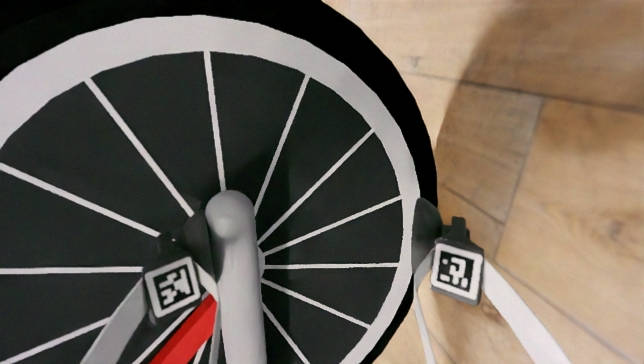

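Request:
execute_actions(actions=[{"r1":{"joints":{"lift_m":0.2,"wrist_pitch_rad":-0.42}}}], cameras=[])

Request:
execute_actions(actions=[{"r1":{"base":{"translate_m":0.12},"joints":{"arm_m":0.15,"wrist_roll_rad":0,"lift_m":0.12,"wrist_pitch_rad":-0.1}}}], cameras=["r1_head_camera","r1_wrist_camera"])

Request:
zoom_image(camera="r1_wrist_camera", region=[160,20,560,260])

Scene clock: 229.03 s.
r1.base_odometry: x=-0.698 y=+2.243 heading=-1.708 (m, m, rad; r1's odometry frame)
r1.turned_by_wheels: +0.000 (rad since the last result)
r1.turned_by_imu: +0.001 (rad since the last result)
r1.base_tilt: forward=-1.9 right=-1.8 (deg)
r1.lidar_m: 2.97 3.38 4.54 3.81 2.11 1.79 1.79 2.03 3.41 0.82 1.03 2.98
r1.head_depth_mm: 2373 1997 1713 1515 1364 1235 1129 / 2355 1991 1717 1528 1359 1231 1141 / 2325 1962 1718 1512 1359 1232 - / 2337 1983 1691 1324 1330 1218 - / 2301 1939 1691 1431 1343 1216 1113 / 2301 1793 1248 1446 1338 1213 1105 / 1662 1724 1222 1422 1329 1204 1105
r1.base_status: not commanded
r1.joint_positions: lift_m=+0.200 arm_m=+0.390 wrist_yaw_rad=+0.002 wrist_pitch_rad=-0.431 wrist_roll_rad=+1.567 gripper_m=+0.090 head_pan_rad=-1.563 head_tilt_rad=-0.988
r1.joint_status: all done
r1.motor_effort: left_wheel=-1(2) right_wheel=+0(1) lift_m=+43(44) arm_m=+2(2) wrist_yaw_rad=-3(2) wrist_pitch_rad=+4(29) wrist_roll_rad=+1(1) gripper_m=-1(11) head_pan_rad=-2(2) head_tilt_rad=-7(7) (%)
r1.hand_pose: x=-0.0209 y=-0.7573 z=+0.2091 quat_wxyz=(+0.002, +0.001, -0.977, -0.214) (m; r1's base frame)
r1.wrist_depth_mm: - 175 187 211 333 273 217 / 170 171 192 218 256 276 220 / 165 178 198 228 266 285 223 / 169 184 206 229 281 292 228 / 175 189 216 232 283 297 234 / 180 196 233 220 304 285 237 / 188 201 225 256 382 335 241
r2.base_odometry: x=-1.693 y=-0.152 heading=-0.340 (m, m, rad; r2's odometry frame)
r2.turned_by_wheels: +0.000 (rad since the last result)
r2.turned_by_imu: +0.001 (rad since the last result)
r2.base_tilt: forward=-0.4 right=+0.5 (deg)
r2.lidar_m: 2.51 2.92 2.65 2.66 2.60 2.23 2.24 2.63 0.80 0.82 0.85 2.50
r2.head_depth_mm: - 3048 2279 1795 1264 1269 1100 / - 3069 2273 1157 1286 1268 1113 / - 3062 2244 1695 1356 1269 1110 / - 3163 2292 1662 1401 1278 1112 / - 3079 2288 1111 1392 1277 1113 / - 2981 1859 1712 1367 1280 1119 / - 3099 2305 1824 1439 1283 1123
r2.base_status: not commanded
r2.joint_positions: lift_m=+0.271 arm_m=+0.002 wrist_yaw_rad=+3.041 wrist_pitch_rad=-0.402 wrist_roll_rad=+0.011 gripper_m=+0.037 head_pan_rad=-1.577 head_tilt_rad=-0.741
r2.joint_status: not commanded
r2.motor_effort: left_wheel=+1(1) right_wheel=-3(2) lift_m=+23(24) arm_m=+0(0) wrist_yaw_rad=+0(0) wrist_pitch_rad=+9(9) wrist_roll_rad=+0(0) gripper_m=-1(0) head_pan_rad=+3(4) head_tilt_rad=-4(3) (%)
r2.hand_pose: x=+0.0015 y=+0.0787 z=+0.2868 quat_wxyz=(+0.177, +0.702, +0.106, +0.681) (m; r2's base frame)
r2.wrist_depth_mm: - - - - - - - / - - - - - - - / 890 883 878 857 860 843 845 / 696 692 709 679 687 690 669 / 568 566 - 567 575 560 555 / 481 497 - - 488 476 480 / - - - - 417 416 415
pictures: none
No camera images: the call's "cameras" was empty. Leave "cameras" out to get every camera's image.

Scene clock: 232.03 s.
r1.base_odometry: x=-0.715 y=+2.124 heading=-1.708 (m, m, rad; r1's odometry frame)
r1.turned_by_wheels: +0.000 (rad since the last result)
r1.turned_by_imu: +0.000 (rad since the last result)
r1.base_tilt: forward=-2.0 right=-1.8 (deg)
r1.lidar_m: 2.85 3.23 4.51 4.06 2.25 1.91 1.90 2.16 0.85 0.83 0.97 2.86
r1.head_depth_mm: 2364 1985 1731 1518 1366 1234 1128 / 2343 1986 1726 1514 1350 1225 1142 / 2333 1976 1706 1437 1349 1234 - / 2313 1966 1704 1432 1363 1192 - / 2289 1951 1235 1452 1345 1212 1116 / 1870 1744 1266 1439 1338 1213 1102 / 2098 1792 1573 1392 1331 1207 1103
r1.base_status: done
r1.joint_positions: lift_m=+0.120 arm_m=+0.150 wrist_yaw_rad=-0.002 wrist_pitch_rad=-0.126 wrist_roll_rad=+0.005 gripper_m=+0.090 head_pan_rad=-1.563 head_tilt_rad=-0.988
r1.joint_status: all done
r1.motor_effort: left_wheel=-2(4) right_wheel=+1(11) lift_m=+27(38) arm_m=-2(0) wrist_yaw_rad=+2(6) wrist_pitch_rad=+10(27) wrist_roll_rad=-2(6) gripper_m=-1(4) head_pan_rad=-2(2) head_tilt_rad=-6(7) (%)
r1.hand_pose: x=-0.0220 y=-0.5465 z=+0.2029 quat_wxyz=(+0.704, +0.044, -0.707, -0.046) (m; r1's base frame)
r1.wrist_depth_mm: - - - 393 381 - - / 465 462 - 411 404 408 - / - 458 505 426 419 432 - / 466 533 878 459 452 642 727 / 494 512 611 510 492 532 514 / 476 456 440 438 420 409 400 / 382 373 362 355 345 339 331
r2.base_odometry: x=-1.693 y=-0.152 heading=-0.340 (m, m, rad; r2's odometry frame)
r2.turned_by_wheels: +0.000 (rad since the last result)
r2.turned_by_imu: +0.001 (rad since the last result)
r2.base_tilt: forward=-0.4 right=+0.5 (deg)
r2.lidar_m: 2.51 2.94 2.65 2.65 2.60 2.23 2.23 2.63 0.80 0.82 0.85 2.51
r2.head_depth_mm: - 3046 2270 1800 1264 1269 1108 / - 3036 2280 1152 1292 1271 1101 / - 3098 2255 1705 1351 1269 1103 / - 3171 2286 1681 1406 1277 1113 / - 2991 1918 1106 1400 1291 1113 / - 3137 2154 1812 1364 1284 1117 / - 3158 2322 1842 1445 1290 1119
r2.base_status: not commanded
r2.joint_positions: lift_m=+0.271 arm_m=+0.002 wrist_yaw_rad=+3.041 wrist_pitch_rad=-0.402 wrist_roll_rad=+0.011 gripper_m=+0.037 head_pan_rad=-1.577 head_tilt_rad=-0.741
r2.joint_status: not commanded
r2.motor_effort: left_wheel=+1(1) right_wheel=-2(2) lift_m=+23(24) arm_m=-1(1) wrist_yaw_rad=+0(1) wrist_pitch_rad=+9(9) wrist_roll_rad=+0(0) gripper_m=-1(1) head_pan_rad=+4(4) head_tilt_rad=-3(3) (%)
r2.hand_pose: x=+0.0015 y=+0.0787 z=+0.2868 quat_wxyz=(+0.177, +0.702, +0.106, +0.681) (m; r2's base frame)
r2.wrist_depth_mm: - - - - - - - / - - - - - - - / 888 867 870 880 864 857 843 / 691 687 724 684 685 694 682 / 567 567 - 576 570 569 559 / 485 503 - - 478 479 477 / - - - - 423 417 414
pictures: r1_head_camera (sideways: a quarter turn clockwise sets it upright), r1_wrist_camera
camera_calibration (this result's frames):
r1_head_camera: T_world_to_cam=[[-0.018561, 0.840046, -0.542198, 0.72624], [0.999105, -0.00502864, -0.0419933, 0.0516285], [-0.0380028, -0.542492, -0.839201, 1.05175], [0, 0, 0, 1]] pos_world=[0.00186678, -0.0392498, 1.27856]
r1_wrist_camera: T_world_to_cam=[[-0.999046, 0.0145914, -0.0411601, -0.00119359], [0.0436683, 0.3257, -0.944464, 0.402001], [-0.000375188, -0.945361, -0.326026, -0.279198], [0, 0, 0, 1]] pos_world=[-0.0188519, -0.394857, 0.288601]
Images, in order (width x height): r1_head_camera 896x504, r1_wrist_camera 644x364.

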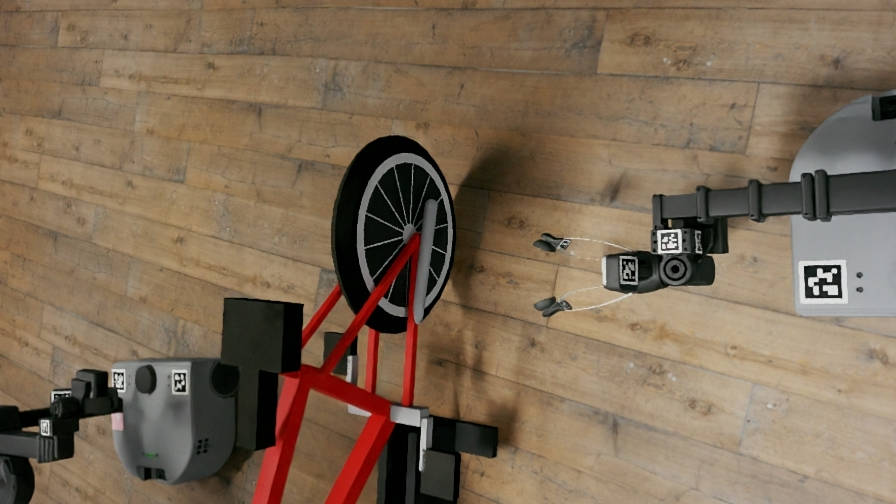

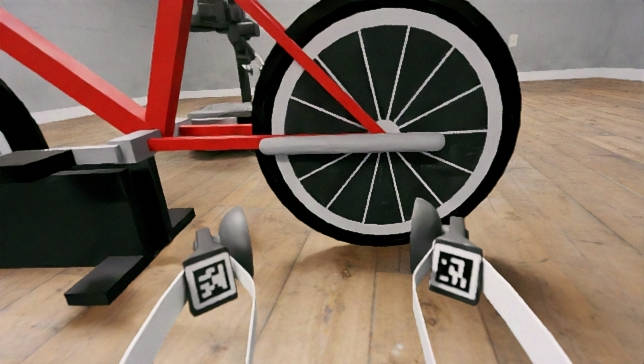

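Region (160, 20, 560, 260) of r1_wrist_camera's 644x364 image, scaled by 1.260; it fills the top 302 rows of this view, and the rest is white.

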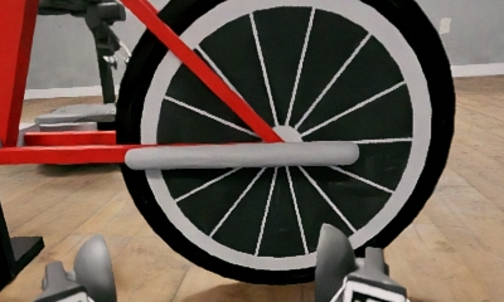

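Request:
execute_actions(actions=[{"r1":{"base":{"translate_m":-0.13},"joints":{"arm_m":0.4,"gripper_m":-0.03,"lift_m":0.34,"wrist_pitch_rad":-0.9}}}], cameras=[])

Request:
execute_actions(actions=[{"r1":{"joints":{"arm_m":0.46}}}], cameras=["r1_head_camera","r1_wrist_camera"])

Scene clock: 250.03 s.
r1.base_odometry: x=-0.697 y=+2.253 heading=-1.708 (m, m, rad; r1's odometry frame)
r1.turned_by_wheels: +0.000 (rad since the last result)
r1.turned_by_imu: +0.002 (rad since the last result)
r1.base_tilt: forward=-1.9 right=-1.8 (deg)
r1.lidar_m: 2.98 3.40 4.53 3.74 2.10 1.78 1.78 2.03 3.38 0.82 1.04 1.26
r1.head_depth_mm: 2346 1984 1737 1534 1363 1227 1115 / 2351 1977 1725 1527 1365 1229 1140 / 2329 1960 1696 1508 1354 1238 - / 2307 1944 1702 1370 1336 1220 - / 2298 1927 1715 1422 1344 1213 1113 / 2266 1829 1226 1447 1330 1217 1110 / 1661 1741 1180 1430 1337 1199 1102
r1.base_status: done
r1.joint_positions: lift_m=+0.340 arm_m=+0.400 wrist_yaw_rad=-0.002 wrist_pitch_rad=-0.906 wrist_roll_rad=+0.005 gripper_m=-0.029 head_pan_rad=-1.563 head_tilt_rad=-0.988
r1.joint_status: all done
r1.motor_effort: left_wheel=-2(8) right_wheel=+1(3) lift_m=+43(45) arm_m=+2(3) wrist_yaw_rad=+2(2) wrist_pitch_rad=+2(10) wrist_roll_rad=-2(2) gripper_m=-10(87) head_pan_rad=-3(3) head_tilt_rad=-7(6) (%)
r1.hand_pose: x=-0.0219 y=-0.6838 z=+0.2619 quat_wxyz=(+0.634, +0.308, -0.638, -0.311) (m; r1's base frame)
r1.wrist_depth_mm: 203 210 216 216 215 567 575 / 541 252 251 258 259 533 522 / 479 279 270 313 326 494 487 / 483 471 454 449 463 456 448 / 442 447 439 - 427 426 422 / 413 415 411 400 398 391 395 / 390 383 384 379 371 372 368
r2.base_odometry: x=-1.693 y=-0.152 heading=-0.340 (m, m, rad; r2's odometry frame)
r2.turned_by_wheels: +0.000 (rad since the last result)
r2.turned_by_imu: +0.001 (rad since the last result)
r2.base_tilt: forward=-0.3 right=+0.4 (deg)
r2.lidar_m: 2.51 2.93 2.65 2.65 2.59 2.23 2.24 2.63 0.80 0.82 0.85 2.51
r2.head_depth_mm: - 3064 2292 1783 1267 1265 1107 / - 3097 2280 1153 1293 1277 1114 / - 3089 2277 1701 1353 1280 1117 / - 3147 2288 1644 1399 1272 1112 / - 3108 2311 1114 1356 1285 1116 / - 1850 1945 1762 1366 1283 1118 / - 3146 2196 1830 1444 1282 1124
r2.base_status: not commanded
r2.joint_positions: lift_m=+0.271 arm_m=+0.002 wrist_yaw_rad=+3.041 wrist_pitch_rad=-0.402 wrist_roll_rad=+0.011 gripper_m=+0.037 head_pan_rad=-1.577 head_tilt_rad=-0.741
r2.joint_status: not commanded
r2.motor_effort: left_wheel=+1(1) right_wheel=-2(2) lift_m=+23(24) arm_m=+0(0) wrist_yaw_rad=+1(1) wrist_pitch_rad=+9(9) wrist_roll_rad=+1(0) gripper_m=-1(1) head_pan_rad=+4(4) head_tilt_rad=-3(3) (%)
r2.hand_pose: x=+0.0015 y=+0.0787 z=+0.2868 quat_wxyz=(+0.177, +0.702, +0.106, +0.681) (m; r2's base frame)
r2.wrist_depth_mm: - - - - - - - / - - - - - - - / 893 861 880 874 887 858 862 / 698 702 700 683 680 673 673 / 567 564 - 556 564 557 560 / 487 499 - - 484 479 476 / - - - - 422 415 414
pictures: none
No camera images: the call's "cameras" was empty. Leave "cameras" out to get every camera's image.

Scene clock: 251.63 s.
r1.base_odometry: x=-0.697 y=+2.253 heading=-1.708 (m, m, rad; r1's odometry frame)
r1.turned_by_wheels: +0.000 (rad since the last result)
r1.turned_by_imu: +0.000 (rad since the last result)
r1.base_tilt: forward=-1.9 right=-1.8 (deg)
r1.lidar_m: 2.98 3.39 4.54 3.79 2.10 1.78 1.78 2.02 3.37 0.82 1.03 1.26
r1.head_depth_mm: 2358 1977 1737 1540 1361 1238 1126 / 2374 1971 1721 1511 1368 1238 1135 / 2314 1951 1712 1508 1359 1246 - / 2287 1969 1718 1455 1358 1226 - / 2292 1935 1693 1435 1344 1216 1113 / 2274 1844 1243 1447 1337 1214 1110 / 1676 1731 1174 1443 1332 1207 1102
r1.base_status: not commanded
r1.joint_positions: lift_m=+0.340 arm_m=+0.460 wrist_yaw_rad=-0.002 wrist_pitch_rad=-0.906 wrist_roll_rad=+0.005 gripper_m=-0.029 head_pan_rad=-1.563 head_tilt_rad=-0.988
r1.joint_status: all done
r1.motor_effort: left_wheel=-2(2) right_wheel=+1(1) lift_m=+43(43) arm_m=+2(1) wrist_yaw_rad=+2(3) wrist_pitch_rad=+2(2) wrist_roll_rad=-2(2) gripper_m=-10(11) head_pan_rad=-3(3) head_tilt_rad=-6(7) (%)
r1.hand_pose: x=-0.0219 y=-0.7438 z=+0.2619 quat_wxyz=(+0.634, +0.308, -0.637, -0.311) (m; r1's base frame)
r1.wrist_depth_mm: 149 149 147 147 146 165 587 / 173 179 178 176 176 191 525 / 242 204 224 224 220 474 486 / 262 252 244 284 300 456 450 / 448 442 437 - 430 418 418 / 411 417 409 392 396 394 395 / 388 386 385 379 376 375 368
r2.base_odometry: x=-1.693 y=-0.152 heading=-0.340 (m, m, rad; r2's odometry frame)
r2.turned_by_wheels: +0.000 (rad since the last result)
r2.turned_by_imu: +0.000 (rad since the last result)
r2.base_tilt: forward=-0.4 right=+0.4 (deg)
r2.lidar_m: 2.51 2.93 2.65 2.65 2.59 2.23 2.24 2.63 0.80 0.82 0.84 2.51
r2.head_depth_mm: - 3023 2261 1804 1261 1270 1104 / - 3058 2261 1152 1291 1269 1114 / - 3061 2271 1698 1357 1275 1109 / - 3130 2286 1657 1392 1273 1113 / - 3156 2318 1111 1354 1278 1111 / - 1852 1943 1715 1371 1280 1114 / - 3122 2254 1841 1441 1285 1119
r2.base_status: not commanded
r2.joint_positions: lift_m=+0.271 arm_m=+0.002 wrist_yaw_rad=+3.041 wrist_pitch_rad=-0.402 wrist_roll_rad=+0.011 gripper_m=+0.037 head_pan_rad=-1.577 head_tilt_rad=-0.741
r2.joint_status: not commanded
r2.motor_effort: left_wheel=+1(1) right_wheel=-2(2) lift_m=+23(24) arm_m=+0(1) wrist_yaw_rad=+0(1) wrist_pitch_rad=+9(9) wrist_roll_rad=+0(0) gripper_m=-1(1) head_pan_rad=+4(4) head_tilt_rad=-3(3) (%)
r2.hand_pose: x=+0.0015 y=+0.0787 z=+0.2868 quat_wxyz=(+0.177, +0.702, +0.106, +0.681) (m; r2's base frame)
r2.wrist_depth_mm: - - - - - - - / - - - - - - - / 902 874 901 861 865 854 867 / 695 696 698 692 687 685 674 / 571 570 - 568 569 560 556 / 489 499 - - 479 482 480 / - - - - 417 412 417
pictures: r1_head_camera (sideways: a quarter turn clockwise sets it upright), r1_wrist_camera
camera_calibration (this result's frames):
r1_head_camera: T_world_to_cam=[[-0.0185565, 0.840046, -0.542198, 0.726239], [0.999105, -0.005034, -0.0419933, 0.0516285], [-0.0380057, -0.542492, -0.839201, 1.05175], [0, 0, 0, 1]] pos_world=[0.00186657, -0.0392498, 1.27856]
r1_wrist_camera: T_world_to_cam=[[-0.998982, 0.0403875, -0.0200939, 0.0178718], [0.0451099, 0.895602, -0.442563, 0.814452], [0.00012207, -0.443019, -0.896512, 0.0765686], [0, 0, 0, 1]] pos_world=[-0.0188956, -0.696225, 0.42945]
Images, in order (width x height): r1_head_camera 896x504, r1_wrist_camera 644x364.

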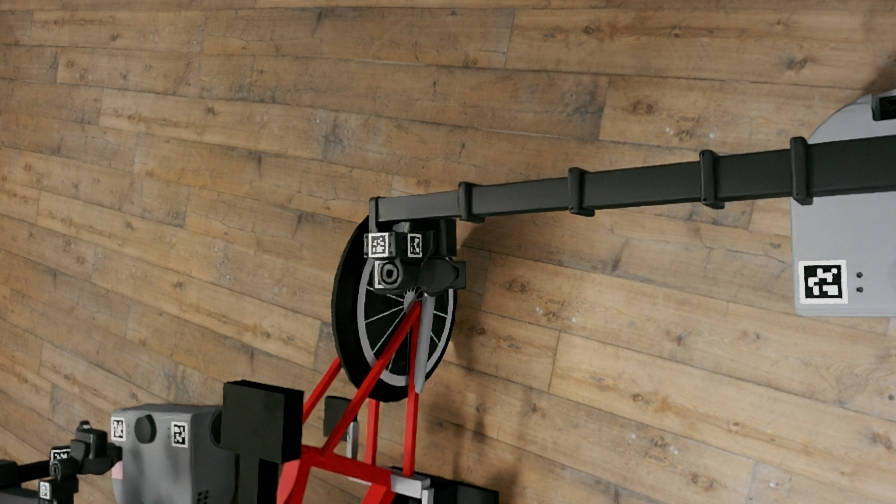

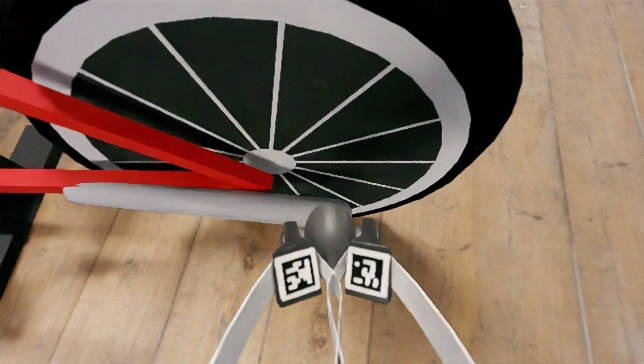

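Request:
execute_actions(actions=[{"r1":{"joints":{"arm_m":0.485}}}], cameras=["r1_wrist_camera"])

Request:
execute_actions(actions=[{"r1":{"joints":{"lift_m":0.24}}}], cameras=["r1_wrist_camera","r1_head_camera"])

Scene clock: 262.80 s.
r1.base_odometry: x=-0.697 y=+2.253 heading=-1.708 (m, m, rad; r1's odometry frame)
r1.turned_by_wheels: +0.000 (rad since the last result)
r1.turned_by_imu: +0.001 (rad since the last result)
r1.base_tilt: forward=-2.0 right=-1.9 (deg)
r1.lidar_m: 2.98 3.39 4.55 3.78 2.10 1.78 1.78 2.02 3.38 0.82 1.04 1.26
r1.head_depth_mm: 2380 1988 1732 1530 1367 1233 1123 / 2341 1997 1715 1516 1347 1228 1135 / 2343 1954 1716 1528 1359 1218 - / 2290 1932 1725 1452 1342 1216 - / 2308 1953 1693 1425 1345 1212 1110 / 2288 1864 1231 1444 1338 1211 1102 / 1678 1738 1181 1441 1336 1210 1102
r1.base_status: not commanded
r1.joint_positions: lift_m=+0.340 arm_m=+0.485 wrist_yaw_rad=-0.002 wrist_pitch_rad=-0.906 wrist_roll_rad=+0.005 gripper_m=-0.029 head_pan_rad=-1.563 head_tilt_rad=-0.988
r1.joint_status: all done
r1.motor_effort: left_wheel=-2(1) right_wheel=+1(2) lift_m=+43(43) arm_m=+3(0) wrist_yaw_rad=+3(2) wrist_pitch_rad=+2(2) wrist_roll_rad=-2(2) gripper_m=-9(10) head_pan_rad=-3(2) head_tilt_rad=-6(6) (%)
r1.hand_pose: x=-0.0219 y=-0.7687 z=+0.2619 quat_wxyz=(+0.634, +0.308, -0.637, -0.311) (m; r1's base frame)
r1.wrist_depth_mm: 120 119 118 118 121 138 579 / 145 144 143 142 141 154 524 / 168 181 181 180 176 188 490 / 253 197 228 244 240 446 449 / 441 240 236 - 422 421 422 / 415 415 409 396 398 394 396 / 390 384 387 381 373 373 366
r2.base_odometry: x=-1.693 y=-0.152 heading=-0.340 (m, m, rad; r2's odometry frame)
r2.turned_by_wheels: +0.000 (rad since the last result)
r2.turned_by_imu: +0.001 (rad since the last result)
r2.base_tilt: forward=-0.3 right=+0.5 (deg)
r2.lidar_m: 2.51 2.93 2.65 2.65 2.59 2.23 2.24 2.63 0.80 0.82 0.85 2.51
r2.head_depth_mm: - 3055 2275 1804 1267 1274 1102 / - 3136 2249 1158 1295 1273 1106 / - 3082 2280 1711 1355 1274 1112 / - 3068 2292 1660 1401 1277 1119 / - 3089 2309 1118 1359 1287 1117 / - 1855 1965 1718 1370 1283 1115 / - 3134 2230 1825 1443 1285 1121
r2.base_status: not commanded
r2.joint_positions: lift_m=+0.271 arm_m=+0.002 wrist_yaw_rad=+3.041 wrist_pitch_rad=-0.402 wrist_roll_rad=+0.011 gripper_m=+0.037 head_pan_rad=-1.577 head_tilt_rad=-0.741
r2.joint_status: not commanded
r2.motor_effort: left_wheel=+1(1) right_wheel=-2(2) lift_m=+23(24) arm_m=+0(0) wrist_yaw_rad=+1(0) wrist_pitch_rad=+9(9) wrist_roll_rad=+0(0) gripper_m=-1(1) head_pan_rad=+4(4) head_tilt_rad=-3(3) (%)
r2.hand_pose: x=+0.0015 y=+0.0787 z=+0.2868 quat_wxyz=(+0.177, +0.702, +0.106, +0.681) (m; r2's base frame)
r2.wrist_depth_mm: - - - - - - - / - - - - - - - / 914 883 873 887 856 857 851 / 687 689 704 696 683 682 677 / 576 568 - 562 576 558 565 / 485 506 - - 475 476 473 / - - - - 417 414 412
pictures: r1_wrist_camera
camera_calibration (this result's frames):
r1_wrist_camera: T_world_to_cam=[[-0.998982, 0.040389, -0.020091, 0.0188811], [0.0451099, 0.895634, -0.442498, 0.836832], [0.000122127, -0.442954, -0.896544, 0.0655491], [0, 0, 0, 1]] pos_world=[-0.0188956, -0.721223, 0.429444]
Images, in order (width x height): r1_wrist_camera 644x364.

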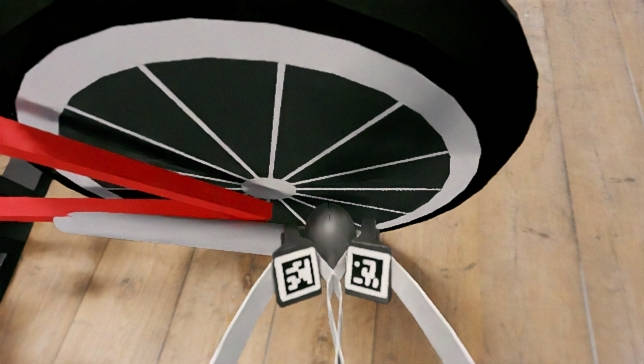

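Scene clock: 265.00 s.
r1.base_odometry: x=-0.697 y=+2.253 heading=-1.708 (m, m, rad; r1's odometry frame)
r1.turned_by_wheels: +0.000 (rad since the last result)
r1.turned_by_imu: -0.003 (rad since the last result)
r1.base_tilt: forward=-2.0 right=-1.8 (deg)
r1.lidar_m: 2.98 3.38 4.52 3.81 2.10 1.78 1.78 2.02 3.39 0.82 1.04 1.26
r1.head_depth_mm: 2345 1997 1737 1527 1368 1231 1125 / 2359 1954 1714 1533 1355 1225 1132 / 2320 1961 1706 1509 1378 1241 - / 2318 1948 1706 1464 1352 1221 - / 2302 1953 1679 1423 1340 1210 1108 / 2284 1850 1351 1446 1332 1210 1110 / 1679 1734 1273 1438 1319 1204 1105
r1.base_status: not commanded
r1.joint_positions: lift_m=+0.293 arm_m=+0.484 wrist_yaw_rad=+0.003 wrist_pitch_rad=-0.887 wrist_roll_rad=+0.005 gripper_m=-0.030 head_pan_rad=-1.564 head_tilt_rad=-0.990
r1.joint_status: lift_m contact_stop (moved -0.047 of -0.100)
r1.on_its_own: lift_m is slack since a contact_stop, until your next command for it (your +0.240 is given up)
r1.motor_effort: left_wheel=+2(18) right_wheel=-3(4) lift_m=+35(39) arm_m=+4(5) wrist_yaw_rad=-3(4) wrist_pitch_rad=-5(9) wrist_roll_rad=-2(2) gripper_m=-9(10) head_pan_rad=-2(2) head_tilt_rad=-5(6) (%)
r1.hand_pose: x=-0.0211 y=-0.7725 z=+0.2179 quat_wxyz=(+0.638, +0.304, -0.639, -0.304) (m; r1's base frame)
r1.wrist_depth_mm: 125 124 123 122 121 121 514 / 149 149 147 146 144 144 473 / 148 168 183 182 180 179 435 / 207 203 199 241 236 403 407 / 400 386 192 - 384 381 371 / 371 373 364 358 358 355 354 / 348 347 342 342 336 331 330
r2.base_odometry: x=-1.693 y=-0.152 heading=-0.340 (m, m, rad; r2's odometry frame)
r2.turned_by_wheels: +0.000 (rad since the last result)
r2.turned_by_imu: +0.000 (rad since the last result)
r2.base_tilt: forward=-0.4 right=+0.4 (deg)
r2.lidar_m: 2.51 2.93 2.65 2.66 2.60 2.23 2.24 2.63 0.80 0.81 0.84 2.51
r2.head_depth_mm: - 3042 2248 1791 1254 1271 1100 / - 3071 2295 1657 1280 1267 1104 / - 3082 2284 1696 1349 1277 1106 / - 3082 2305 1718 1345 1275 1107 / - 3089 2291 1111 1372 1279 1120 / - 2722 1980 1730 1359 1284 1118 / - 3211 2323 1823 1438 1293 1122
r2.base_status: not commanded
r2.joint_positions: lift_m=+0.271 arm_m=+0.002 wrist_yaw_rad=+3.041 wrist_pitch_rad=-0.402 wrist_roll_rad=+0.011 gripper_m=+0.037 head_pan_rad=-1.577 head_tilt_rad=-0.741
r2.joint_status: not commanded
r2.motor_effort: left_wheel=+1(1) right_wheel=-2(2) lift_m=+23(24) arm_m=+0(0) wrist_yaw_rad=+1(0) wrist_pitch_rad=+9(9) wrist_roll_rad=+1(0) gripper_m=-1(0) head_pan_rad=+4(4) head_tilt_rad=-3(3) (%)
r2.hand_pose: x=+0.0015 y=+0.0787 z=+0.2868 quat_wxyz=(+0.177, +0.702, +0.106, +0.681) (m; r2's base frame)
r2.wrist_depth_mm: - - - - - - - / - - - - - - - / 878 889 886 860 865 865 874 / 700 693 698 682 686 690 674 / 562 568 - 572 576 550 559 / 478 498 - - 475 480 475 / - - - - 419 418 414
pictures: r1_head_camera (sideways: a quarter turn clockwise sets it upright), r1_wrist_camera
camera_calibration (this result's frames):
r1_head_camera: T_world_to_cam=[[-0.0175707, 0.841215, -0.540415, 0.723912], [0.999098, -0.00612597, -0.0420198, 0.051663], [-0.0386582, -0.540666, -0.840348, 1.05324], [0, 0, 0, 1]] pos_world=[0.00181986, -0.0391952, 1.27848]
r1_wrist_camera: T_world_to_cam=[[-0.999191, 0.0345321, -0.0206245, 0.0144805], [0.0401479, 0.887416, -0.459219, 0.817909], [0.0024447, -0.459675, -0.888084, 0.00972291], [0, 0, 0, 1]] pos_world=[-0.0183923, -0.721855, 0.384532]
Images, in order (width x height): r1_head_camera 896x504, r1_wrist_camera 644x364.

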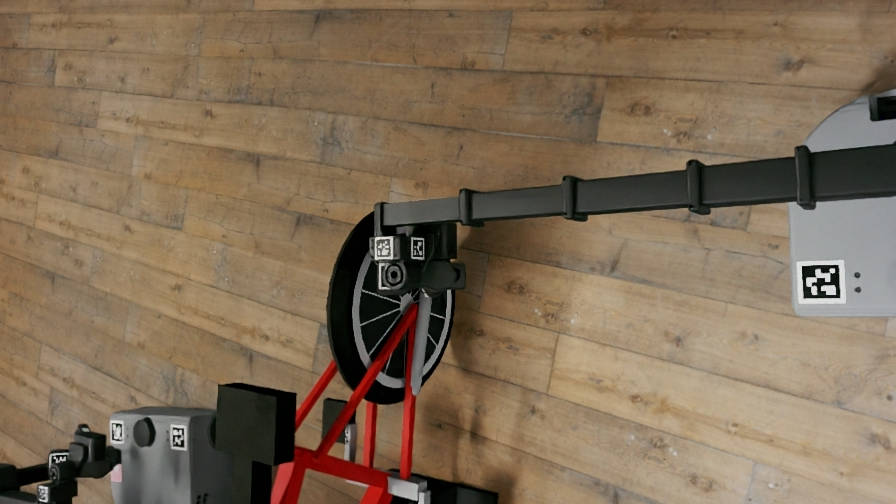

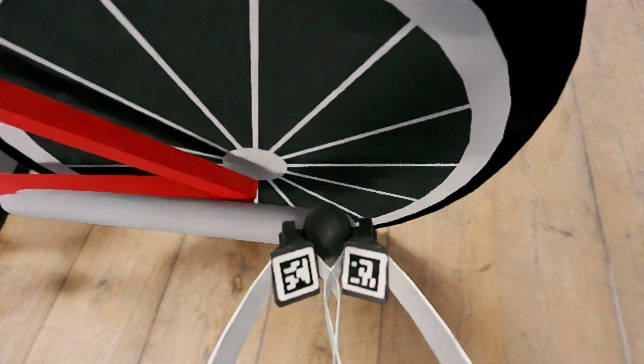

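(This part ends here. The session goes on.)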